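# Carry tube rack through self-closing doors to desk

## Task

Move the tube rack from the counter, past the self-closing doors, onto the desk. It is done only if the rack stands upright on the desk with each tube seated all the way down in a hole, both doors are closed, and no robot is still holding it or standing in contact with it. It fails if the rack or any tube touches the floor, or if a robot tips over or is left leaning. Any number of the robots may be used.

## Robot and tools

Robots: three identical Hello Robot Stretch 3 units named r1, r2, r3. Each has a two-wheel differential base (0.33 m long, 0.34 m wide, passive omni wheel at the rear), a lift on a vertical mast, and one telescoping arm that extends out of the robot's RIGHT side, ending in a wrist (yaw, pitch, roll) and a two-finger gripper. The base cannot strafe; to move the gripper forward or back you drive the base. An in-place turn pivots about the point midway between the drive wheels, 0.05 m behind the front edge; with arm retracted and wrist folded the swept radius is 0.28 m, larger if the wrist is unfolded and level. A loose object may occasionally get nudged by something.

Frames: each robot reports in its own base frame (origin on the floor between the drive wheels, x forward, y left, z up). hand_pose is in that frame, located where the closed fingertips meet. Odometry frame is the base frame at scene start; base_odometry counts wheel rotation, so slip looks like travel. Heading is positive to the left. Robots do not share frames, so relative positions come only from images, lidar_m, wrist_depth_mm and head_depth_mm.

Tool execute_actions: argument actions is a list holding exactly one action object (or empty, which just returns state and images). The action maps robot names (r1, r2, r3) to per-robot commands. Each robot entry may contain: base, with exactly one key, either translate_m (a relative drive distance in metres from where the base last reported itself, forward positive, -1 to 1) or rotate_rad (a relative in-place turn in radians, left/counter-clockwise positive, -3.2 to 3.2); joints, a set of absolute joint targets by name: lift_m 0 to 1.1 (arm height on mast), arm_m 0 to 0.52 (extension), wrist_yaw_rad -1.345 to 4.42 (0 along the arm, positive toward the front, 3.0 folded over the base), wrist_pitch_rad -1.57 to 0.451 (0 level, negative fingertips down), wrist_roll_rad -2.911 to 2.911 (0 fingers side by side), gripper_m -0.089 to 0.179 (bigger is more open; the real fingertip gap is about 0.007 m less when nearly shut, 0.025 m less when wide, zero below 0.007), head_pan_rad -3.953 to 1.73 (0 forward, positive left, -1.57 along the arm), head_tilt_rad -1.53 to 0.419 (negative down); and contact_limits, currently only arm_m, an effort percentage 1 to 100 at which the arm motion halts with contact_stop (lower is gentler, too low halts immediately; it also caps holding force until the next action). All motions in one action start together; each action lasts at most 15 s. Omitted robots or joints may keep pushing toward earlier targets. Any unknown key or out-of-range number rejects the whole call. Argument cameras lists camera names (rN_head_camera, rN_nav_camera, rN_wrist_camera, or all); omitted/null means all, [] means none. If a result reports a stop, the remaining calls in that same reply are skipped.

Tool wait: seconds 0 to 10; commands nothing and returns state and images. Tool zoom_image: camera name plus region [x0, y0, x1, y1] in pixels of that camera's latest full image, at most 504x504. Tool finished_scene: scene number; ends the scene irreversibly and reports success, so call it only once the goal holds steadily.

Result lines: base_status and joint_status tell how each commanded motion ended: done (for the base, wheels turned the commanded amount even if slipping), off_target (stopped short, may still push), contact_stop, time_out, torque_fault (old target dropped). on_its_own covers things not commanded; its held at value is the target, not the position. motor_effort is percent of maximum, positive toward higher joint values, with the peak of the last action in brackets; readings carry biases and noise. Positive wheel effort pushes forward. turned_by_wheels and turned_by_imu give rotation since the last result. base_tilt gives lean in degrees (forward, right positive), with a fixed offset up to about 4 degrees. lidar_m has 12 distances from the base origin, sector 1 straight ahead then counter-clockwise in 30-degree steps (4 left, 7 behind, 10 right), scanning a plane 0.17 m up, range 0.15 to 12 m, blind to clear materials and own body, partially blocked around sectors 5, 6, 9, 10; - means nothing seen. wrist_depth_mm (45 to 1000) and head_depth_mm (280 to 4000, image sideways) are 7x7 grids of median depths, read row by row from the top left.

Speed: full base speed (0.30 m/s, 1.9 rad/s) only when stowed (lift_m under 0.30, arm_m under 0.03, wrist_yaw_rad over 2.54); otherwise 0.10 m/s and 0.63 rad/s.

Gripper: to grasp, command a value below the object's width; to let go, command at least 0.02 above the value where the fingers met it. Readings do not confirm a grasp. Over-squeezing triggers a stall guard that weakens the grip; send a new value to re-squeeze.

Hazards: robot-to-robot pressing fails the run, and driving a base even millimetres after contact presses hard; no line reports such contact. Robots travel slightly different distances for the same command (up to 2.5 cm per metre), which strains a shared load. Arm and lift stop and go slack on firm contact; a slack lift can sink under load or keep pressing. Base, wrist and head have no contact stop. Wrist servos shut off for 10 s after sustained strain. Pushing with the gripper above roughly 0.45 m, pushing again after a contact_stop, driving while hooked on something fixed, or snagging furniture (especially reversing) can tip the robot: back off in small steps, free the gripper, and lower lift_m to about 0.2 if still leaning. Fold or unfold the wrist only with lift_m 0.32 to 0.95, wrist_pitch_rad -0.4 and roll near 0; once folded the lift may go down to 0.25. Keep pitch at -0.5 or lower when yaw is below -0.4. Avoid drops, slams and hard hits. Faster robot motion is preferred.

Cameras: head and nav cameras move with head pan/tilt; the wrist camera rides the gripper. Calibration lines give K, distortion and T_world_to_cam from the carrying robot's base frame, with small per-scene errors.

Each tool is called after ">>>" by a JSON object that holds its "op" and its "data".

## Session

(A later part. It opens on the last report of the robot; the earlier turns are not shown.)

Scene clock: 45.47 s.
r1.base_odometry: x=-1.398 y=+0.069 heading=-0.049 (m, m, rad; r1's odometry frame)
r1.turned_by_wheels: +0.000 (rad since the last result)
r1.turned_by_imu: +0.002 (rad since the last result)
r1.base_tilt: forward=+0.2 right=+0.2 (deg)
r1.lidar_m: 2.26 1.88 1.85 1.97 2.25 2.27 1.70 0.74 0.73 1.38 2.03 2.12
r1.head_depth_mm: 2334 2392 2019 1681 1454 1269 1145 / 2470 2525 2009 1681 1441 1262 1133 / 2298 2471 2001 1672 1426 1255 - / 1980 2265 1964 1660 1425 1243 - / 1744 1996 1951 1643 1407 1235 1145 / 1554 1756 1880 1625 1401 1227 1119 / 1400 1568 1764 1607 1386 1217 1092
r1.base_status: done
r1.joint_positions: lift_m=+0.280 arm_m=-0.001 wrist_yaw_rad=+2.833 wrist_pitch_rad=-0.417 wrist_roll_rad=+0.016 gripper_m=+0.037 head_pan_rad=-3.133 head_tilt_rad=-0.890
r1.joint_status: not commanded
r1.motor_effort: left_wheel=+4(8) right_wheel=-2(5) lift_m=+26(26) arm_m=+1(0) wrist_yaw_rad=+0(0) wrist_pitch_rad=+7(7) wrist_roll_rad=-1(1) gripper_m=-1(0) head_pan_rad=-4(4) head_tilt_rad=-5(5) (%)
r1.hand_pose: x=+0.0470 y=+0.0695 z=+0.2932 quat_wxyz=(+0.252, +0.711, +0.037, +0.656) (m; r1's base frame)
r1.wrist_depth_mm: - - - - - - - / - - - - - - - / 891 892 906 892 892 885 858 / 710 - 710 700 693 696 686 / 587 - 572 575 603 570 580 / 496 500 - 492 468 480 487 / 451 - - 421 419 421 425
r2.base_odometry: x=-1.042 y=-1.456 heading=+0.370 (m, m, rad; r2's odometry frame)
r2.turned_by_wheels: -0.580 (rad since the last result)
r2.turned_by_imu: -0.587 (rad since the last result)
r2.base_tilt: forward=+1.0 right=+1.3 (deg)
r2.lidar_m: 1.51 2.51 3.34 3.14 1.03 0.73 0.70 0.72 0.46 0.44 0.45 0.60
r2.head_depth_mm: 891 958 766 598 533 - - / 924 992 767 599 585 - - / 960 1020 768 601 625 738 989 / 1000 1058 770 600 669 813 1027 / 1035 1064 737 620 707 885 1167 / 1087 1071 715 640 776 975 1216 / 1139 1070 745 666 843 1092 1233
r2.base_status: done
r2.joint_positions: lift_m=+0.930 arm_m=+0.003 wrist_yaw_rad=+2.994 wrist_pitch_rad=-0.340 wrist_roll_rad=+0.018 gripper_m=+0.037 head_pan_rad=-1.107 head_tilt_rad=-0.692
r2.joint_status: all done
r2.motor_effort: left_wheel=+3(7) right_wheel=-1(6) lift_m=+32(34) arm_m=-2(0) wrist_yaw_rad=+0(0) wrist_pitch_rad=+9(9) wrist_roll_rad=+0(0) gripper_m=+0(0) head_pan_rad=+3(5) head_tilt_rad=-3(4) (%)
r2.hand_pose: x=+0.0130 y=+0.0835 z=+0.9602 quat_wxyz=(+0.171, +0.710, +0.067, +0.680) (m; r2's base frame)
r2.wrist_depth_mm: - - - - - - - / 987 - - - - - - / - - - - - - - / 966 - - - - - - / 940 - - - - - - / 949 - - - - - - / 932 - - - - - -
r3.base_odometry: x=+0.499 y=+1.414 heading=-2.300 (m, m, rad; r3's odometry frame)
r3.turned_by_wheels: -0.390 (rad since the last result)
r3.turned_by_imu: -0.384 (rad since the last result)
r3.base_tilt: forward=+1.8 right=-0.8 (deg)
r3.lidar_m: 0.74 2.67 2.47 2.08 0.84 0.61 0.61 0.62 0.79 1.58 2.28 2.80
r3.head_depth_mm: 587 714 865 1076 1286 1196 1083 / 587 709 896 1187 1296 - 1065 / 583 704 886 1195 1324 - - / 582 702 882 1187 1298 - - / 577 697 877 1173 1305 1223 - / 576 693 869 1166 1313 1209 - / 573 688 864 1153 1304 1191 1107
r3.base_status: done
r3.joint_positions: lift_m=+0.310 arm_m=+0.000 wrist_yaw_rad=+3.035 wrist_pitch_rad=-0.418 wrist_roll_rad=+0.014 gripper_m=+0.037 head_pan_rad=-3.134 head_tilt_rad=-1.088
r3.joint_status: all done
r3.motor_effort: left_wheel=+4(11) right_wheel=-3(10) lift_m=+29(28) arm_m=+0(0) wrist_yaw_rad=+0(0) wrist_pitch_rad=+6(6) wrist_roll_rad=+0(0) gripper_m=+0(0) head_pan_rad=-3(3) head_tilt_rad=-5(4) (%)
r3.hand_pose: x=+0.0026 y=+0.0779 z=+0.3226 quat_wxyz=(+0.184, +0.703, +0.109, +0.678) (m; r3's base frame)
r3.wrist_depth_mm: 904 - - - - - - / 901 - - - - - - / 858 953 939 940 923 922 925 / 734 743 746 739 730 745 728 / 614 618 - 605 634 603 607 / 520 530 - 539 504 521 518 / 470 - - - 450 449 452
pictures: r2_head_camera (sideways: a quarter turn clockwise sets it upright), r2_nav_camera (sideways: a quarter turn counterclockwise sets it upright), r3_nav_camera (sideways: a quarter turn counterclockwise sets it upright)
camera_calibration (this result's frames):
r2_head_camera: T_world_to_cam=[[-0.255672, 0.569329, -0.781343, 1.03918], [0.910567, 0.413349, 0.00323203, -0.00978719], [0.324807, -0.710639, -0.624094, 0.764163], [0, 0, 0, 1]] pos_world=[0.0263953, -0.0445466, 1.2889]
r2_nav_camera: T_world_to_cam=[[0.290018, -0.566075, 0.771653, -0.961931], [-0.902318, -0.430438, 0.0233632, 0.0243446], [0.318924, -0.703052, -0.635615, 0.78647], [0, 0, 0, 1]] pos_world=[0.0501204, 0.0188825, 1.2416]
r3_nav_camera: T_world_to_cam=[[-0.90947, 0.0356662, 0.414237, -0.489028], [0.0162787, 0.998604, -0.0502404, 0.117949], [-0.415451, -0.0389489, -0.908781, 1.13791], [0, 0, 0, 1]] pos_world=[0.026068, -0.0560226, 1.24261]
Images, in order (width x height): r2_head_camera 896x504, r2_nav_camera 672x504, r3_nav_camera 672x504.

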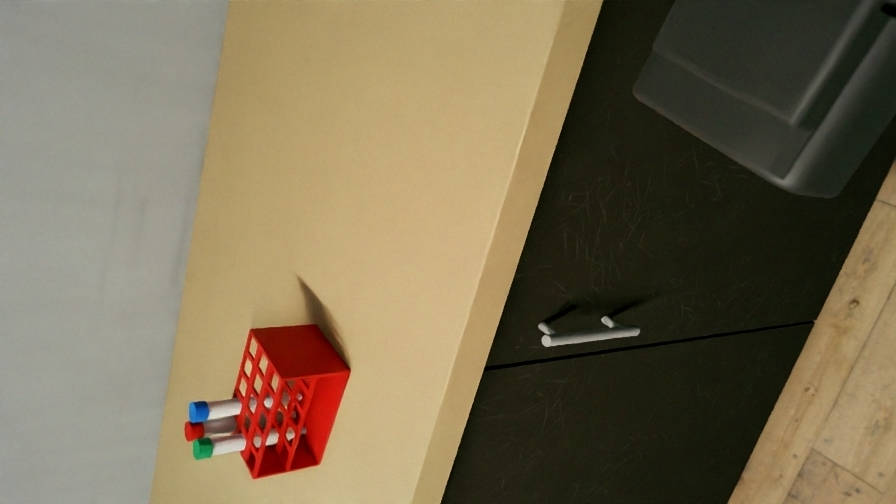

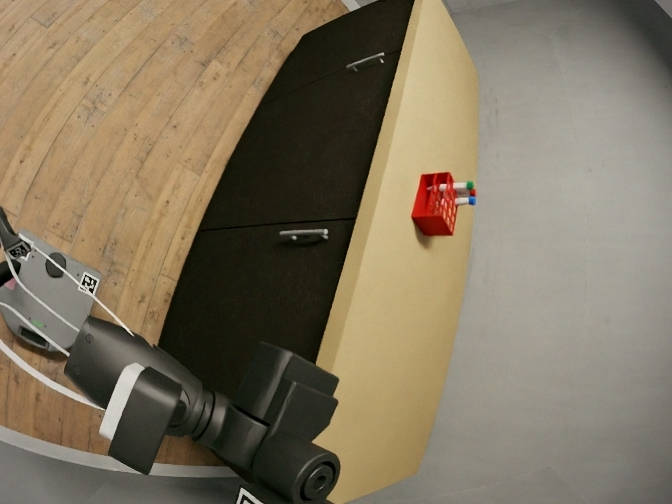

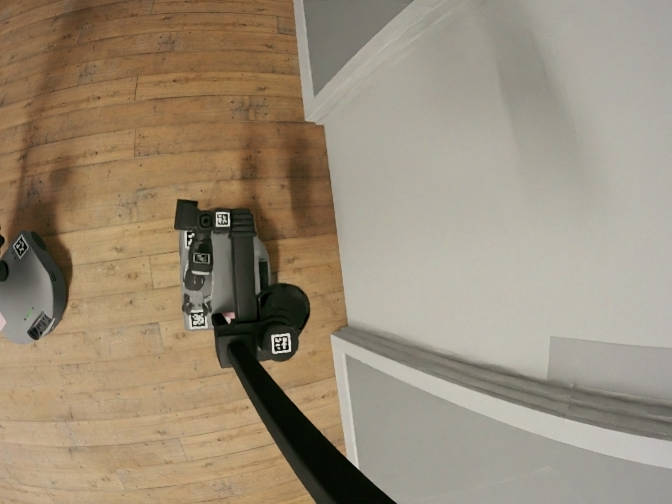

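>>> {"op": "execute_actions", "data": {"actions": [{"r3":{"base":{"translate_m":-0.45}},"r2":{"base":{"translate_m":0.06},"joints":{"wrist_yaw_rad":1.46,"wrist_pitch_rad":-0.3,"lift_m":0.945}},"r1":{"base":{"rotate_rad":0.87}}}], "cameras": []}}

>>> {"op": "execute_actions", "data": {"actions": [{"r3":{"base":{"translate_m":-0.5}},"r2":{"joints":{"arm_m":0.435,"gripper_m":0.179}}}], "cameras": ["r3_nav_camera"]}}

>>> {"op": "execute_actions", "data": {"actions": [{"r3":{"base":{"rotate_rad":0.45}},"r2":{"joints":{"lift_m":0.928}}}], "cameras": ["r2_wrist_camera","r1_nav_camera"]}}

Scene clock: 60.80 s.
r1.base_odometry: x=-1.398 y=+0.069 heading=+0.820 (m, m, rad; r1's odometry frame)
r1.turned_by_wheels: +0.870 (rad since the last result)
r1.turned_by_imu: +0.866 (rad since the last result)
r1.base_tilt: forward=+0.1 right=+0.2 (deg)
r1.lidar_m: 1.85 1.88 2.42 2.26 2.03 1.37 1.18 1.38 1.69 2.12 2.15 1.98
r1.head_depth_mm: 1162 1352 1618 1696 1445 1269 1148 / 1295 1396 1609 1679 1431 1256 1124 / 1296 1391 1721 1636 1434 1249 - / 1311 1462 1641 1609 1415 1246 - / 1277 1442 1688 1637 1411 1243 1146 / 1235 1435 1699 1632 1401 1227 1113 / 1210 1394 1644 1616 1384 1221 1097
r1.base_status: done
r1.joint_positions: lift_m=+0.280 arm_m=-0.001 wrist_yaw_rad=+2.833 wrist_pitch_rad=-0.417 wrist_roll_rad=+0.016 gripper_m=+0.037 head_pan_rad=-3.133 head_tilt_rad=-0.890
r1.joint_status: not commanded
r1.motor_effort: left_wheel=-3(11) right_wheel=+3(8) lift_m=+26(26) arm_m=+0(1) wrist_yaw_rad=+0(0) wrist_pitch_rad=+7(7) wrist_roll_rad=-1(1) gripper_m=+0(0) head_pan_rad=-4(4) head_tilt_rad=-5(4) (%)
r1.hand_pose: x=+0.0470 y=+0.0695 z=+0.2932 quat_wxyz=(+0.252, +0.711, +0.037, +0.656) (m; r1's base frame)
r1.wrist_depth_mm: - - - - - - - / - - - - - - - / 923 890 893 874 889 889 844 / 697 - 706 708 694 695 692 / 573 - 568 583 586 561 570 / 489 500 - 484 469 495 488 / 454 - - 432 422 417 424
r2.base_odometry: x=-0.986 y=-1.434 heading=+0.370 (m, m, rad; r2's odometry frame)
r2.turned_by_wheels: +0.000 (rad since the last result)
r2.turned_by_imu: +0.000 (rad since the last result)
r2.base_tilt: forward=+1.1 right=+1.3 (deg)
r2.lidar_m: 1.50 2.45 3.26 3.41 1.12 0.79 0.76 0.78 0.46 0.44 0.45 0.60
r2.head_depth_mm: 889 959 767 600 533 643 718 / 921 993 771 600 580 678 - / 960 1013 766 599 611 - - / 1000 1058 736 601 645 - - / 1041 1067 697 619 714 894 1168 / 1091 1072 718 642 764 997 1213 / 1139 1071 769 663 833 1054 1231
r2.base_status: done
r2.joint_positions: lift_m=+0.945 arm_m=+0.003 wrist_yaw_rad=+1.462 wrist_pitch_rad=-0.320 wrist_roll_rad=+0.018 gripper_m=+0.037 head_pan_rad=-1.107 head_tilt_rad=-0.692
r2.joint_status: all done
r2.motor_effort: left_wheel=+3(7) right_wheel=-1(2) lift_m=+33(33) arm_m=-1(1) wrist_yaw_rad=-3(3) wrist_pitch_rad=+11(12) wrist_roll_rad=+0(0) gripper_m=-1(1) head_pan_rad=+4(4) head_tilt_rad=-3(3) (%)
r2.hand_pose: x=+0.2129 y=-0.1732 z=+0.9798 quat_wxyz=(+0.591, +0.553, -0.449, +0.377) (m; r2's base frame)
r2.wrist_depth_mm: - - - - - - 916 / - - - - - 953 856 / - - - - 734 529 438 / - - - - 757 420 362 / - - - - 634 434 292 / - - - - 926 442 289 / - - - - 821 415 304
r3.base_odometry: x=+0.799 y=+1.750 heading=-2.300 (m, m, rad; r3's odometry frame)
r3.turned_by_wheels: +0.000 (rad since the last result)
r3.turned_by_imu: +0.001 (rad since the last result)
r3.base_tilt: forward=+1.7 right=-0.8 (deg)
r3.lidar_m: 1.14 3.13 2.67 0.51 0.32 0.32 0.27 0.27 0.31 0.54 2.31 2.97
r3.head_depth_mm: 291 336 433 612 1273 862 1079 / - 325 416 578 907 - 1070 / - 314 398 546 777 - - / - 307 383 518 781 - - / - 302 370 491 733 1100 - / - 298 356 469 683 1119 - / - 294 344 447 641 1123 1100
r3.base_status: translate_m off_target (by the wheels' count: -0.4498 of -0.4500)
r3.joint_positions: lift_m=+0.310 arm_m=+0.000 wrist_yaw_rad=+3.035 wrist_pitch_rad=-0.417 wrist_roll_rad=+0.014 gripper_m=+0.037 head_pan_rad=-3.134 head_tilt_rad=-1.091
r3.joint_status: not commanded
r3.on_its_own: right_wheel is at rest, and its effort (-32) is outside its rest range (-18 to +18)
r3.motor_effort: left_wheel=-18(66) right_wheel=-32(77) lift_m=+27(28) arm_m=+0(0) wrist_yaw_rad=-1(1) wrist_pitch_rad=+6(6) wrist_roll_rad=+0(0) gripper_m=+0(0) head_pan_rad=-3(4) head_tilt_rad=-4(4) (%)
r3.hand_pose: x=+0.0026 y=+0.0780 z=+0.3228 quat_wxyz=(+0.184, +0.703, +0.108, +0.678) (m; r3's base frame)
r3.wrist_depth_mm: 252 - - - - - - / 277 278 - - - - - / 312 305 911 920 936 922 918 / 689 342 737 743 739 734 743 / 616 390 - 607 626 613 612 / 524 449 - 532 503 512 510 / 450 - - - 451 454 453
pictures: none
No camera images: the call's "cameras" was empty. Leave "cameras" out to get every camera's image.

Scene clock: 66.77 s.
r1.base_odometry: x=-1.398 y=+0.069 heading=+0.820 (m, m, rad; r1's odometry frame)
r1.turned_by_wheels: +0.000 (rad since the last result)
r1.turned_by_imu: +0.001 (rad since the last result)
r1.base_tilt: forward=+0.2 right=+0.1 (deg)
r1.lidar_m: 1.85 1.88 2.42 2.25 2.03 1.37 1.36 1.39 1.70 2.12 2.15 1.97
r1.head_depth_mm: 1162 1356 1615 1703 1445 1265 1144 / 2953 1394 1605 1676 1438 1261 1125 / 3045 2379 1944 1675 1423 1253 - / 1802 1958 1914 1654 1411 1248 - / 1619 1821 1931 1640 1407 1234 1143 / 1458 1650 1834 1625 1399 1224 1119 / 1322 1487 1695 1611 1390 1217 1094
r1.base_status: not commanded
r1.joint_positions: lift_m=+0.280 arm_m=-0.001 wrist_yaw_rad=+2.833 wrist_pitch_rad=-0.417 wrist_roll_rad=+0.016 gripper_m=+0.037 head_pan_rad=-3.133 head_tilt_rad=-0.890
r1.joint_status: not commanded
r1.motor_effort: left_wheel=-3(4) right_wheel=+2(2) lift_m=+26(26) arm_m=+0(1) wrist_yaw_rad=+0(1) wrist_pitch_rad=+7(7) wrist_roll_rad=-1(1) gripper_m=+0(1) head_pan_rad=-3(4) head_tilt_rad=-5(5) (%)
r1.hand_pose: x=+0.0470 y=+0.0695 z=+0.2932 quat_wxyz=(+0.252, +0.711, +0.037, +0.656) (m; r1's base frame)
r1.wrist_depth_mm: - - - - - - - / - - - - - - - / 925 888 884 863 883 867 883 / 695 - 722 703 691 699 681 / 588 - 589 574 588 564 561 / 497 485 - 494 475 485 478 / 451 - - 423 418 418 425
r2.base_odometry: x=-0.986 y=-1.434 heading=+0.370 (m, m, rad; r2's odometry frame)
r2.turned_by_wheels: +0.000 (rad since the last result)
r2.turned_by_imu: +0.000 (rad since the last result)
r2.base_tilt: forward=+1.1 right=+1.4 (deg)
r2.lidar_m: 1.50 2.45 3.24 3.40 1.12 0.80 0.76 0.78 0.46 0.44 0.45 0.60
r2.head_depth_mm: 891 956 709 599 529 642 772 / 924 990 767 599 580 685 842 / 960 1017 801 598 619 742 924 / 996 1057 737 600 656 809 1024 / 1041 1065 697 619 713 884 1167 / 1087 1066 717 639 771 972 1221 / 1143 1062 767 665 842 1086 1236
r2.base_status: not commanded
r2.joint_positions: lift_m=+0.945 arm_m=+0.435 wrist_yaw_rad=+1.460 wrist_pitch_rad=-0.320 wrist_roll_rad=+0.018 gripper_m=+0.179 head_pan_rad=-1.107 head_tilt_rad=-0.692
r2.joint_status: all done
r2.motor_effort: left_wheel=+2(3) right_wheel=-1(2) lift_m=+33(33) arm_m=+4(2) wrist_yaw_rad=+0(3) wrist_pitch_rad=+11(10) wrist_roll_rad=+0(0) gripper_m=-1(98) head_pan_rad=+5(4) head_tilt_rad=-3(3) (%)
r2.hand_pose: x=+0.2129 y=-0.6058 z=+0.9798 quat_wxyz=(+0.592, +0.553, -0.450, +0.377) (m; r2's base frame)
r2.wrist_depth_mm: - - - - - 665 467 / - - - 871 978 678 471 / - - 547 353 539 513 460 / - - 349 301 367 360 356 / - 316 286 283 278 280 289 / - 222 230 227 226 225 - / 201 193 192 190 189 188 183
r3.base_odometry: x=+1.132 y=+2.123 heading=-2.300 (m, m, rad; r3's odometry frame)
r3.turned_by_wheels: +0.000 (rad since the last result)
r3.turned_by_imu: -0.002 (rad since the last result)
r3.base_tilt: forward=+1.8 right=-0.8 (deg)
r3.lidar_m: 1.64 0.37 0.37 0.82 0.83 1.07 0.30 0.24 0.24 0.27 0.41 3.04
r3.head_depth_mm: 1936 1789 1588 1430 1294 1200 1082 / 1945 1801 1589 1437 1297 - 1063 / 1930 1805 1599 1440 1322 - - / 1970 1815 1607 1431 1284 - - / 1858 364 430 546 747 972 - / 287 313 370 456 587 782 - / - 289 326 391 485 639 931
r3.base_status: done
r3.joint_positions: lift_m=+0.310 arm_m=+0.000 wrist_yaw_rad=+3.035 wrist_pitch_rad=-0.417 wrist_roll_rad=+0.014 gripper_m=+0.037 head_pan_rad=-3.134 head_tilt_rad=-1.091
r3.joint_status: not commanded
r3.motor_effort: left_wheel=-12(30) right_wheel=-10(46) lift_m=+27(27) arm_m=+0(0) wrist_yaw_rad=+0(1) wrist_pitch_rad=+6(6) wrist_roll_rad=+0(0) gripper_m=+0(0) head_pan_rad=-4(3) head_tilt_rad=-4(4) (%)
r3.hand_pose: x=+0.0026 y=+0.0780 z=+0.3228 quat_wxyz=(+0.184, +0.703, +0.108, +0.678) (m; r3's base frame)
r3.wrist_depth_mm: 706 - 786 831 639 413 315 / 764 804 868 894 669 426 338 / 825 841 894 931 687 418 380 / 750 734 738 730 675 439 452 / 611 609 - 604 610 486 588 / 524 517 - 535 507 519 518 / 466 - - - 453 451 449
pictures: r3_nav_camera (sideways: a quarter turn counterclockwise sets it upright)
camera_calibration (this result's frames):
r3_nav_camera: T_world_to_cam=[[-0.910972, 0.0364366, 0.410855, -0.484614], [0.0173231, 0.998591, -0.05015, 0.117825], [-0.412104, -0.038568, -0.91032, 1.13988], [0, 0, 0, 1]] pos_world=[0.02624, -0.0560382, 1.24268]
Images, in order (width x height): r3_nav_camera 672x504.

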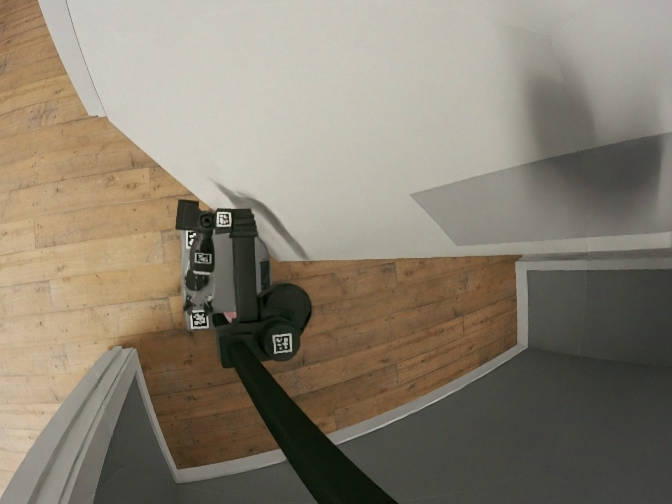

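Scene clock: 68.43 s.
r1.base_odometry: x=-1.398 y=+0.069 heading=+0.820 (m, m, rad; r1's odometry frame)
r1.turned_by_wheels: +0.000 (rad since the last result)
r1.turned_by_imu: +0.000 (rad since the last result)
r1.base_tilt: forward=+0.2 right=+0.2 (deg)
r1.lidar_m: 1.85 1.88 2.41 2.25 2.04 1.37 1.35 1.39 1.69 2.12 2.16 1.98
r1.head_depth_mm: 1165 1355 1609 1694 1448 1272 1142 / 2954 1403 1615 1677 1436 1255 1129 / 3038 2392 1946 1662 1421 1253 - / 1775 1992 1909 1660 1418 1240 - / 1642 1846 1907 1633 1404 1234 1148 / 1463 1670 1834 1624 1395 1229 1116 / 1334 1498 1716 1601 1391 1216 1095
r1.base_status: not commanded
r1.joint_positions: lift_m=+0.280 arm_m=-0.001 wrist_yaw_rad=+2.833 wrist_pitch_rad=-0.417 wrist_roll_rad=+0.016 gripper_m=+0.037 head_pan_rad=-3.133 head_tilt_rad=-0.890
r1.joint_status: not commanded
r1.motor_effort: left_wheel=-4(4) right_wheel=+2(2) lift_m=+26(26) arm_m=+1(1) wrist_yaw_rad=+0(0) wrist_pitch_rad=+7(7) wrist_roll_rad=-1(0) gripper_m=-1(0) head_pan_rad=-4(4) head_tilt_rad=-5(5) (%)
r1.hand_pose: x=+0.0470 y=+0.0695 z=+0.2932 quat_wxyz=(+0.252, +0.711, +0.037, +0.656) (m; r1's base frame)
r1.wrist_depth_mm: - - - - - - - / - - - - - - - / 910 909 856 885 865 901 869 / 712 - 692 705 694 699 670 / 583 - 575 564 585 562 563 / 493 489 - 492 468 493 494 / 452 - - 420 426 424 417
r2.base_odometry: x=-0.986 y=-1.434 heading=+0.370 (m, m, rad; r2's odometry frame)
r2.turned_by_wheels: +0.000 (rad since the last result)
r2.turned_by_imu: +0.000 (rad since the last result)
r2.base_tilt: forward=+1.1 right=+1.3 (deg)
r2.lidar_m: 1.51 2.45 3.25 3.40 1.12 0.80 0.76 0.78 0.46 0.44 0.45 0.60
r2.head_depth_mm: 887 961 708 599 530 642 771 / 921 984 768 599 579 687 841 / 954 1014 801 600 621 744 925 / 996 1053 741 599 656 806 1026 / 1037 1068 697 618 712 883 1173 / 1087 1067 716 640 770 971 1214 / 1141 1064 767 661 839 1086 1245
r2.base_status: not commanded
r2.joint_positions: lift_m=+0.928 arm_m=+0.435 wrist_yaw_rad=+1.460 wrist_pitch_rad=-0.319 wrist_roll_rad=+0.018 gripper_m=+0.179 head_pan_rad=-1.107 head_tilt_rad=-0.692
r2.joint_status: all done
r2.motor_effort: left_wheel=+3(3) right_wheel=-2(1) lift_m=+15(29) arm_m=+3(3) wrist_yaw_rad=+0(0) wrist_pitch_rad=+10(11) wrist_roll_rad=+0(0) gripper_m=+0(0) head_pan_rad=+4(5) head_tilt_rad=-3(4) (%)
r2.hand_pose: x=+0.2129 y=-0.6058 z=+0.9639 quat_wxyz=(+0.592, +0.553, -0.450, +0.377) (m; r2's base frame)
r2.wrist_depth_mm: - - - - - 664 462 / - - - 782 885 659 471 / - - 458 309 486 474 439 / - - 319 296 334 328 327 / - 275 259 255 253 253 260 / - 201 209 207 205 203 - / 176 175 175 174 172 171 164
r3.base_odometry: x=+1.132 y=+2.123 heading=-1.851 (m, m, rad; r3's odometry frame)
r3.turned_by_wheels: +0.449 (rad since the last result)
r3.turned_by_imu: +0.441 (rad since the last result)
r3.base_tilt: forward=+1.7 right=-0.7 (deg)
r3.lidar_m: 0.40 0.37 0.72 0.82 1.01 1.94 0.27 0.27 0.28 0.40 2.86 1.64
r3.head_depth_mm: 333 1755 1595 1426 1304 1198 1073 / 301 362 523 1411 1298 - 1065 / 293 339 435 603 899 - - / - 318 400 541 816 - - / - 304 374 490 713 1028 - / - 297 349 449 630 953 - / - 288 327 414 564 875 1102
r3.base_status: done
r3.joint_positions: lift_m=+0.310 arm_m=+0.000 wrist_yaw_rad=+3.035 wrist_pitch_rad=-0.417 wrist_roll_rad=+0.014 gripper_m=+0.037 head_pan_rad=-3.134 head_tilt_rad=-1.091
r3.joint_status: not commanded
r3.on_its_own: left_wheel is at rest, and its effort (-26) is outside its rest range (-18 to +18)
r3.motor_effort: left_wheel=-26(35) right_wheel=+4(18) lift_m=+27(27) arm_m=+0(0) wrist_yaw_rad=+1(1) wrist_pitch_rad=+6(6) wrist_roll_rad=+0(0) gripper_m=+0(0) head_pan_rad=-3(4) head_tilt_rad=-3(4) (%)
r3.hand_pose: x=+0.0026 y=+0.0780 z=+0.3228 quat_wxyz=(+0.184, +0.703, +0.108, +0.678) (m; r3's base frame)
r3.wrist_depth_mm: - - 874 828 766 740 543 / - - 946 907 852 791 518 / 938 943 912 935 867 829 499 / 742 739 734 742 742 708 485 / 607 612 - 608 633 611 469 / 523 523 - 539 502 515 432 / 470 - - - 453 452 419
pictures: r1_nav_camera (sideways: a quarter turn counterclockwise sets it upright), r2_wrist_camera
camera_calibration (this result's frames):
r1_nav_camera: T_world_to_cam=[[-0.798289, -0.0455473, 0.60055, -0.736238], [-0.0629925, 0.997982, -0.00804397, 0.0657358], [-0.598971, -0.0442515, -0.799547, 1.00224], [0, 0, 0, 1]] pos_world=[0.0167224, -0.0547862, 1.24401]
r2_wrist_camera: T_world_to_cam=[[-0.0868748, -0.995989, -0.0214338, -0.559713], [-0.484665, 0.0610525, -0.872567, 1.00746], [0.870375, -0.0654158, -0.488024, 0.406494], [0, 0, 0, 1]] pos_world=[0.0858516, -0.592385, 1.06546]
Images, in order (width x height): r1_nav_camera 672x504, r2_wrist_camera 644x364.

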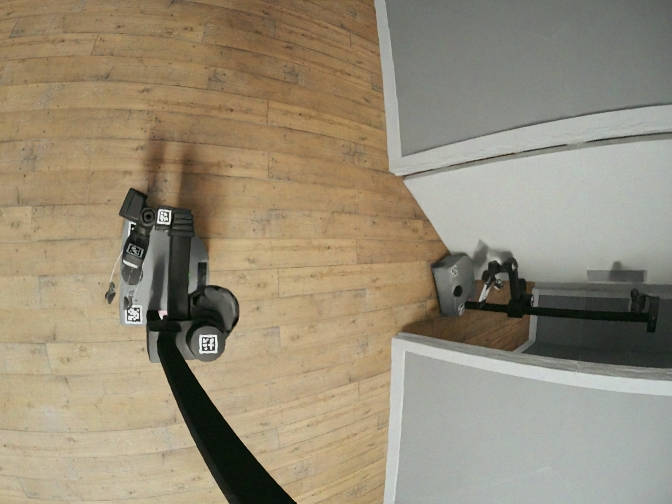

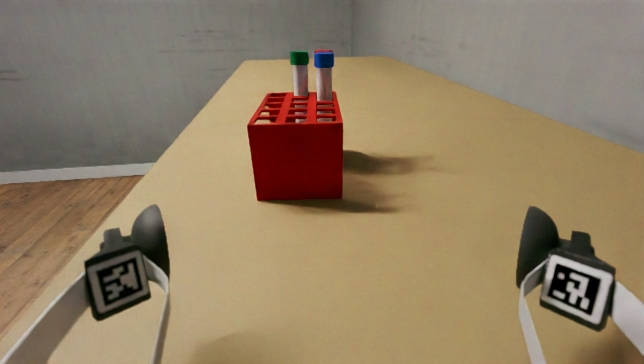

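>>> {"op": "execute_actions", "data": {"actions": [{"r3":{"base":{"translate_m":-0.25}},"r2":{"joints":{"arm_m":0.395},"base":{"translate_m":0.1}}}], "cameras": ["r2_wrist_camera"]}}

>>> {"op": "execute_actions", "data": {"actions": [{"r3":{"base":{"rotate_rad":0.7}}}], "cameras": []}}

>>> {"op": "execute_actions", "data": {"actions": [{"r3":{"base":{"translate_m":-0.33}}}], "cameras": ["r3_nav_camera","r1_nav_camera"]}}

Scene clock: 106.57 s.
r1.base_odometry: x=-1.398 y=+0.069 heading=+0.820 (m, m, rad; r1's odometry frame)
r1.turned_by_wheels: +0.000 (rad since the last result)
r1.turned_by_imu: +0.002 (rad since the last result)
r1.base_tilt: forward=+0.2 right=+0.1 (deg)
r1.lidar_m: 1.85 1.88 2.42 2.25 2.02 1.37 1.35 1.39 1.69 2.11 2.16 1.98
r1.head_depth_mm: 1167 1353 1620 1687 1450 1268 1139 / 2935 1399 1601 1672 1440 1262 1125 / 3113 2508 1988 1661 1432 1250 - / 2858 2152 1953 1660 1411 1245 - / 1886 2060 1963 1624 1408 1238 1149 / 1649 1839 1894 1630 1398 1224 1117 / 1412 1566 1752 1603 1386 1220 1090
r1.base_status: not commanded
r1.joint_positions: lift_m=+0.280 arm_m=-0.001 wrist_yaw_rad=+2.833 wrist_pitch_rad=-0.417 wrist_roll_rad=+0.016 gripper_m=+0.037 head_pan_rad=-3.133 head_tilt_rad=-0.890
r1.joint_status: not commanded
r1.motor_effort: left_wheel=-4(3) right_wheel=+3(3) lift_m=+27(26) arm_m=+1(0) wrist_yaw_rad=+0(1) wrist_pitch_rad=+7(7) wrist_roll_rad=-1(1) gripper_m=-1(0) head_pan_rad=-4(4) head_tilt_rad=-4(5) (%)
r1.hand_pose: x=+0.0470 y=+0.0695 z=+0.2932 quat_wxyz=(+0.252, +0.711, +0.037, +0.656) (m; r1's base frame)
r1.wrist_depth_mm: - - - - - - - / - - - - - - - / 897 883 906 875 866 873 839 / 700 - 702 702 703 674 688 / 576 - 578 570 587 569 564 / 495 491 - 486 475 489 486 / 444 - - 430 421 424 421
r2.base_odometry: x=-0.893 y=-1.398 heading=+0.370 (m, m, rad; r2's odometry frame)
r2.turned_by_wheels: +0.000 (rad since the last result)
r2.turned_by_imu: +0.000 (rad since the last result)
r2.base_tilt: forward=+1.0 right=+1.3 (deg)
r2.lidar_m: 2.28 2.35 3.12 3.67 1.27 0.90 0.86 0.88 0.45 0.43 0.45 0.59
r2.head_depth_mm: 883 956 832 600 524 638 767 / 924 987 767 599 575 679 835 / 949 1008 753 591 609 736 916 / 993 1055 686 601 658 798 1019 / 1039 1063 700 606 709 872 1174 / 1082 1068 769 639 769 964 1217 / 1138 1068 771 663 835 1071 1238
r2.base_status: done
r2.joint_positions: lift_m=+0.928 arm_m=+0.395 wrist_yaw_rad=+1.460 wrist_pitch_rad=-0.319 wrist_roll_rad=+0.018 gripper_m=+0.179 head_pan_rad=-1.107 head_tilt_rad=-0.692
r2.joint_status: all done
r2.motor_effort: left_wheel=+2(7) right_wheel=-2(1) lift_m=+15(15) arm_m=-4(5) wrist_yaw_rad=-1(1) wrist_pitch_rad=+10(10) wrist_roll_rad=+0(0) gripper_m=+0(0) head_pan_rad=+4(5) head_tilt_rad=-4(4) (%)
r2.hand_pose: x=+0.2129 y=-0.5664 z=+0.9639 quat_wxyz=(+0.592, +0.553, -0.450, +0.377) (m; r2's base frame)
r2.wrist_depth_mm: - - - - - 713 501 / - - - 943 776 688 505 / - - 545 307 444 478 471 / - - 342 190 190 330 325 / - - 260 204 208 250 261 / - 202 209 206 205 203 - / - 175 174 174 171 171 165
r3.base_odometry: x=+1.201 y=+2.363 heading=-1.851 (m, m, rad; r3's odometry frame)
r3.turned_by_wheels: +0.000 (rad since the last result)
r3.turned_by_imu: +0.000 (rad since the last result)
r3.base_tilt: forward=+1.7 right=-0.8 (deg)
r3.lidar_m: 0.61 0.64 0.91 0.91 1.11 1.72 0.29 0.25 0.25 0.30 0.54 1.87
r3.head_depth_mm: 1681 1800 1590 1438 1289 1197 1079 / 1767 1804 1594 1432 1301 - 1068 / 1809 1807 1597 1427 1323 - - / 1844 1810 1607 1444 1285 - - / 1833 340 405 516 720 982 - / - 301 356 446 593 820 - / - 288 321 393 502 696 1069
r3.base_status: done
r3.joint_positions: lift_m=+0.310 arm_m=+0.000 wrist_yaw_rad=+3.035 wrist_pitch_rad=-0.417 wrist_roll_rad=+0.014 gripper_m=+0.037 head_pan_rad=-3.134 head_tilt_rad=-1.091
r3.joint_status: not commanded
r3.motor_effort: left_wheel=-14(28) right_wheel=-5(25) lift_m=+27(27) arm_m=-1(0) wrist_yaw_rad=+1(0) wrist_pitch_rad=+6(6) wrist_roll_rad=+0(0) gripper_m=+0(1) head_pan_rad=-4(3) head_tilt_rad=-3(3) (%)
r3.hand_pose: x=+0.0026 y=+0.0780 z=+0.3228 quat_wxyz=(+0.184, +0.703, +0.108, +0.678) (m; r3's base frame)
r3.wrist_depth_mm: - - 975 926 868 816 771 / - - - - 947 883 831 / 943 945 945 913 925 924 839 / 742 741 742 732 731 738 721 / 609 615 - 605 629 605 603 / 520 525 - 540 505 517 515 / 467 - - - 449 451 451
pictures: r2_wrist_camera
camera_calibration (this result's frames):
r2_wrist_camera: T_world_to_cam=[[-0.0868751, -0.995989, -0.0214339, -0.520476], [-0.484665, 0.0610527, -0.872567, 1.00505], [0.870375, -0.065416, -0.488024, 0.409071], [0, 0, 0, 1]] pos_world=[0.0858516, -0.55299, 1.06546]
Images, in order (width x height): r2_wrist_camera 644x364.

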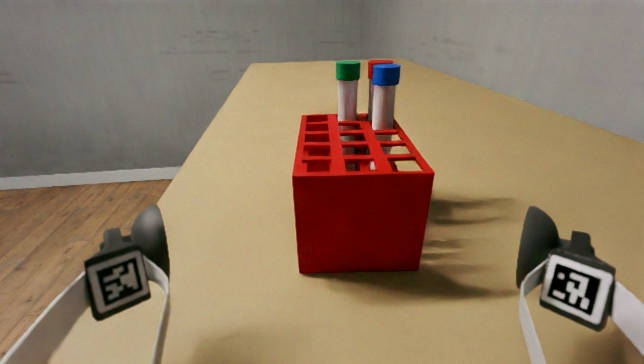

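Scene clock: 108.63 s.
r1.base_odometry: x=-1.398 y=+0.069 heading=+0.820 (m, m, rad; r1's odometry frame)
r1.turned_by_wheels: +0.000 (rad since the last result)
r1.turned_by_imu: +0.001 (rad since the last result)
r1.base_tilt: forward=+0.2 right=+0.1 (deg)
r1.lidar_m: 1.85 1.88 2.42 2.24 2.03 1.37 1.36 1.39 1.69 2.12 2.16 1.98
r1.head_depth_mm: 1165 1359 1620 1699 1454 1271 1142 / 2923 1396 1605 1671 1443 1261 1127 / 3087 2491 1982 1668 1444 1255 - / 2981 2374 1980 1649 1420 1248 - / 1866 2045 1943 1636 1408 1237 1142 / 1675 1867 1916 1618 1400 1224 1116 / 1412 1566 1752 1605 1388 1223 1097
r1.base_status: not commanded
r1.joint_positions: lift_m=+0.280 arm_m=-0.001 wrist_yaw_rad=+2.833 wrist_pitch_rad=-0.417 wrist_roll_rad=+0.016 gripper_m=+0.037 head_pan_rad=-3.133 head_tilt_rad=-0.890
r1.joint_status: not commanded
r1.motor_effort: left_wheel=-4(4) right_wheel=+3(3) lift_m=+26(26) arm_m=+1(0) wrist_yaw_rad=+0(1) wrist_pitch_rad=+7(7) wrist_roll_rad=-1(0) gripper_m=-1(0) head_pan_rad=-4(4) head_tilt_rad=-5(5) (%)
r1.hand_pose: x=+0.0470 y=+0.0695 z=+0.2932 quat_wxyz=(+0.252, +0.711, +0.037, +0.656) (m; r1's base frame)
r1.wrist_depth_mm: - - - - - - - / - - - - - - - / 887 901 900 877 872 906 858 / 702 - 695 691 683 681 691 / 572 - 576 576 598 571 573 / 487 482 - 485 465 484 485 / 451 - - 423 425 418 420
r2.base_odometry: x=-0.893 y=-1.398 heading=+0.370 (m, m, rad; r2's odometry frame)
r2.turned_by_wheels: +0.000 (rad since the last result)
r2.turned_by_imu: +0.000 (rad since the last result)
r2.base_tilt: forward=+1.0 right=+1.4 (deg)
r2.lidar_m: 2.28 2.34 3.11 3.68 1.27 0.90 0.86 0.88 0.46 0.43 0.45 0.60
r2.head_depth_mm: 887 958 834 599 524 636 764 / 921 986 764 599 576 684 836 / 953 1011 753 589 609 735 915 / 995 1056 685 600 659 797 1014 / 1039 1066 698 603 708 871 1173 / 1078 1067 768 639 767 961 1214 / 1137 1069 769 662 838 1074 1237
r2.base_status: not commanded
r2.joint_positions: lift_m=+0.928 arm_m=+0.395 wrist_yaw_rad=+1.460 wrist_pitch_rad=-0.319 wrist_roll_rad=+0.018 gripper_m=+0.179 head_pan_rad=-1.107 head_tilt_rad=-0.692
r2.joint_status: not commanded
r2.motor_effort: left_wheel=+3(2) right_wheel=-1(1) lift_m=+15(14) arm_m=-4(3) wrist_yaw_rad=+0(0) wrist_pitch_rad=+11(11) wrist_roll_rad=+0(0) gripper_m=-1(1) head_pan_rad=+5(4) head_tilt_rad=-3(4) (%)
r2.hand_pose: x=+0.2129 y=-0.5664 z=+0.9639 quat_wxyz=(+0.592, +0.553, -0.450, +0.377) (m; r2's base frame)
r2.wrist_depth_mm: - - - - - 710 502 / - - - 918 776 692 506 / - - 557 302 445 474 471 / - - 344 189 190 328 327 / - - 258 204 210 252 259 / - 200 208 206 204 203 - / - 175 174 174 171 171 165
r3.base_odometry: x=+1.201 y=+2.363 heading=-1.151 (m, m, rad; r3's odometry frame)
r3.turned_by_wheels: +0.700 (rad since the last result)
r3.turned_by_imu: +0.687 (rad since the last result)
r3.base_tilt: forward=+1.6 right=-0.8 (deg)
r3.lidar_m: 0.76 0.90 0.94 1.29 1.73 0.29 0.28 0.28 0.37 0.85 1.88 0.61
r3.head_depth_mm: - 308 383 552 1288 1205 1082 / - 306 381 520 803 - 1071 / - 306 380 516 737 - - / - 305 378 510 785 - - / - 303 376 508 778 1183 - / - 302 374 502 768 1194 - / - 305 372 499 758 1180 1102
r3.base_status: done
r3.joint_positions: lift_m=+0.310 arm_m=+0.000 wrist_yaw_rad=+3.035 wrist_pitch_rad=-0.417 wrist_roll_rad=+0.014 gripper_m=+0.037 head_pan_rad=-3.134 head_tilt_rad=-1.091
r3.joint_status: not commanded
r3.on_its_own: left_wheel is at rest, and its effort (-21) is outside its rest range (-18 to +18)
r3.motor_effort: left_wheel=-21(28) right_wheel=-3(14) lift_m=+27(27) arm_m=+1(0) wrist_yaw_rad=+0(0) wrist_pitch_rad=+6(6) wrist_roll_rad=+0(0) gripper_m=+0(0) head_pan_rad=-3(4) head_tilt_rad=-3(4) (%)
r3.hand_pose: x=+0.0026 y=+0.0780 z=+0.3228 quat_wxyz=(+0.184, +0.703, +0.108, +0.678) (m; r3's base frame)
r3.wrist_depth_mm: - - - - - 875 728 / - - - - - 930 763 / 939 929 932 926 921 890 790 / 737 736 747 743 732 741 732 / 608 608 - 610 630 607 604 / 530 527 - 537 504 519 517 / 471 - - - 453 452 451
pictures: none
No camera images: the call's "cameras" was empty. Leave "cameras" out to get every camera's image.

Scene clock: 112.97 s.
r1.base_odometry: x=-1.398 y=+0.069 heading=+0.820 (m, m, rad; r1's odometry frame)
r1.turned_by_wheels: +0.000 (rad since the last result)
r1.turned_by_imu: +0.001 (rad since the last result)
r1.base_tilt: forward=+0.1 right=+0.1 (deg)
r1.lidar_m: 1.85 1.88 2.42 2.24 2.03 1.37 1.36 1.38 1.70 2.12 2.16 1.98
r1.head_depth_mm: 1160 1349 1608 1702 1456 1271 1148 / 2942 1391 1608 1678 1440 1257 1128 / 3107 2491 1982 1656 1429 1259 - / 3102 2463 1976 1646 1410 1250 - / 3106 2338 1957 1641 1409 1234 1142 / 1895 2135 1945 1623 1392 1223 1116 / 1854 1853 1823 1607 1396 1219 1092
r1.base_status: not commanded
r1.joint_positions: lift_m=+0.280 arm_m=-0.001 wrist_yaw_rad=+2.833 wrist_pitch_rad=-0.417 wrist_roll_rad=+0.016 gripper_m=+0.037 head_pan_rad=-3.133 head_tilt_rad=-0.890
r1.joint_status: not commanded
r1.motor_effort: left_wheel=-4(4) right_wheel=+3(2) lift_m=+26(26) arm_m=+0(0) wrist_yaw_rad=-1(1) wrist_pitch_rad=+7(7) wrist_roll_rad=+0(1) gripper_m=-1(1) head_pan_rad=-4(4) head_tilt_rad=-5(5) (%)
r1.hand_pose: x=+0.0470 y=+0.0695 z=+0.2932 quat_wxyz=(+0.252, +0.711, +0.037, +0.656) (m; r1's base frame)
r1.wrist_depth_mm: - - - - - - - / - - - - - - - / 876 894 899 857 879 862 873 / 694 - 701 707 691 696 689 / 582 - 575 571 598 583 572 / 490 496 - 494 473 487 486 / 449 - - 428 429 428 425
r2.base_odometry: x=-0.893 y=-1.398 heading=+0.370 (m, m, rad; r2's odometry frame)
r2.turned_by_wheels: +0.000 (rad since the last result)
r2.turned_by_imu: +0.000 (rad since the last result)
r2.base_tilt: forward=+1.1 right=+1.3 (deg)
r2.lidar_m: 2.27 2.34 3.12 3.69 1.27 0.90 0.86 0.88 0.45 0.43 0.45 0.60
r2.head_depth_mm: 889 955 831 598 526 637 767 / 918 988 765 599 576 682 832 / 954 1017 750 591 609 739 914 / 996 1057 687 599 659 799 1014 / 1037 1070 698 604 708 878 1171 / 1087 1070 770 638 767 962 1206 / 1136 1075 769 662 835 1076 1242
r2.base_status: not commanded
r2.joint_positions: lift_m=+0.928 arm_m=+0.395 wrist_yaw_rad=+1.460 wrist_pitch_rad=-0.319 wrist_roll_rad=+0.018 gripper_m=+0.179 head_pan_rad=-1.107 head_tilt_rad=-0.692
r2.joint_status: not commanded
r2.motor_effort: left_wheel=+2(3) right_wheel=-1(1) lift_m=+15(14) arm_m=-4(3) wrist_yaw_rad=-1(0) wrist_pitch_rad=+11(10) wrist_roll_rad=+0(0) gripper_m=+0(1) head_pan_rad=+4(4) head_tilt_rad=-3(3) (%)
r2.hand_pose: x=+0.2129 y=-0.5664 z=+0.9639 quat_wxyz=(+0.592, +0.553, -0.450, +0.377) (m; r2's base frame)
r2.wrist_depth_mm: - - - - - 717 505 / - - - 918 783 675 519 / - - 558 301 443 483 463 / - - 338 189 190 329 325 / - - 259 204 209 251 259 / - 201 208 207 205 204 - / - 175 174 173 172 171 165
r3.base_odometry: x=+1.067 y=+2.664 heading=-1.152 (m, m, rad; r3's odometry frame)
r3.turned_by_wheels: +0.000 (rad since the last result)
r3.turned_by_imu: -0.001 (rad since the last result)
r3.base_tilt: forward=+1.7 right=-0.8 (deg)
r3.lidar_m: 0.99 1.19 1.24 1.64 1.56 1.28 0.27 0.27 0.28 0.38 2.07 0.91
r3.head_depth_mm: 1198 1502 1597 1433 1299 1199 1077 / 306 409 1577 1428 1298 - 1064 / 295 346 446 632 1281 - - / 285 323 405 548 828 - - / - 306 376 492 711 1025 - / - 296 349 447 622 933 - / - 288 326 410 552 842 1103
r3.base_status: done
r3.joint_positions: lift_m=+0.310 arm_m=+0.000 wrist_yaw_rad=+3.035 wrist_pitch_rad=-0.417 wrist_roll_rad=+0.014 gripper_m=+0.037 head_pan_rad=-3.134 head_tilt_rad=-1.091
r3.joint_status: not commanded
r3.motor_effort: left_wheel=-10(24) right_wheel=-3(24) lift_m=+27(27) arm_m=+0(0) wrist_yaw_rad=+0(0) wrist_pitch_rad=+6(5) wrist_roll_rad=+0(0) gripper_m=+0(0) head_pan_rad=-3(3) head_tilt_rad=-4(4) (%)
r3.hand_pose: x=+0.0026 y=+0.0780 z=+0.3228 quat_wxyz=(+0.184, +0.703, +0.108, +0.678) (m; r3's base frame)
r3.wrist_depth_mm: - - - - - - 942 / - - - - - - 987 / 947 933 932 937 931 927 916 / 738 747 726 741 734 732 721 / 608 610 - 609 629 612 601 / 520 526 - 537 508 522 519 / 467 - - - 457 453 455
pictures: r1_nav_camera (sideways: a quarter turn counterclockwise sets it upright), r3_nav_camera (sideways: a quarter turn counterclockwise sets it upright)
camera_calibration (this result's frames):
r1_nav_camera: T_world_to_cam=[[-0.798289, -0.0455472, 0.60055, -0.736238], [-0.0629923, 0.997982, -0.00804398, 0.0657359], [-0.598971, -0.0442514, -0.799547, 1.00224], [0, 0, 0, 1]] pos_world=[0.0167224, -0.0547862, 1.24401]
r3_nav_camera: T_world_to_cam=[[-0.910972, 0.0364363, 0.410855, -0.484614], [0.0173229, 0.998591, -0.05015, 0.117825], [-0.412104, -0.0385681, -0.91032, 1.13989], [0, 0, 0, 1]] pos_world=[0.02624, -0.0560382, 1.24268]
Images, in order (width x height): r1_nav_camera 672x504, r3_nav_camera 672x504.

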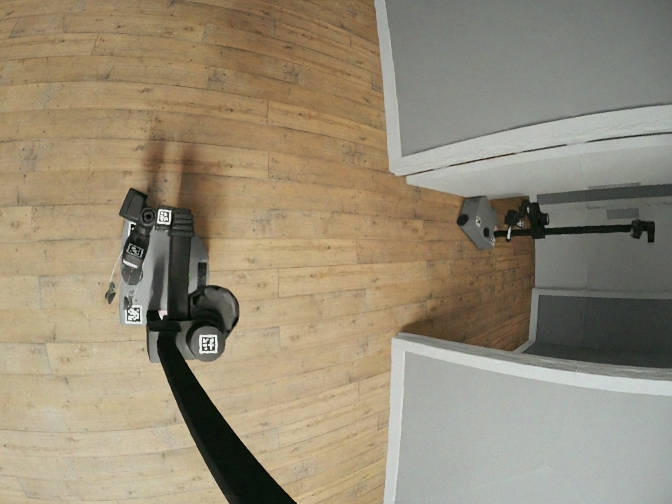

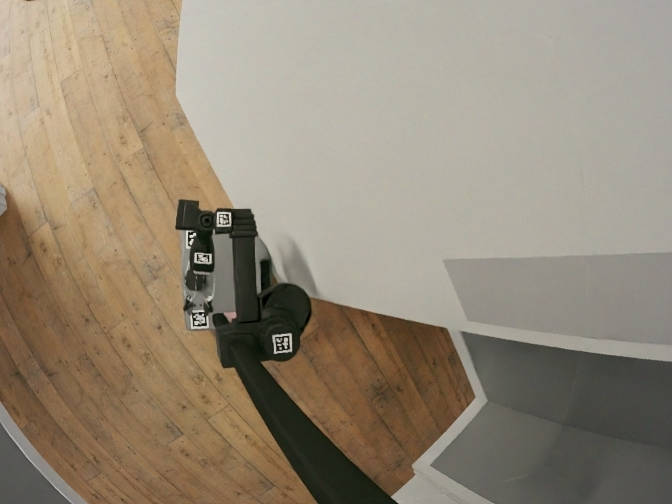

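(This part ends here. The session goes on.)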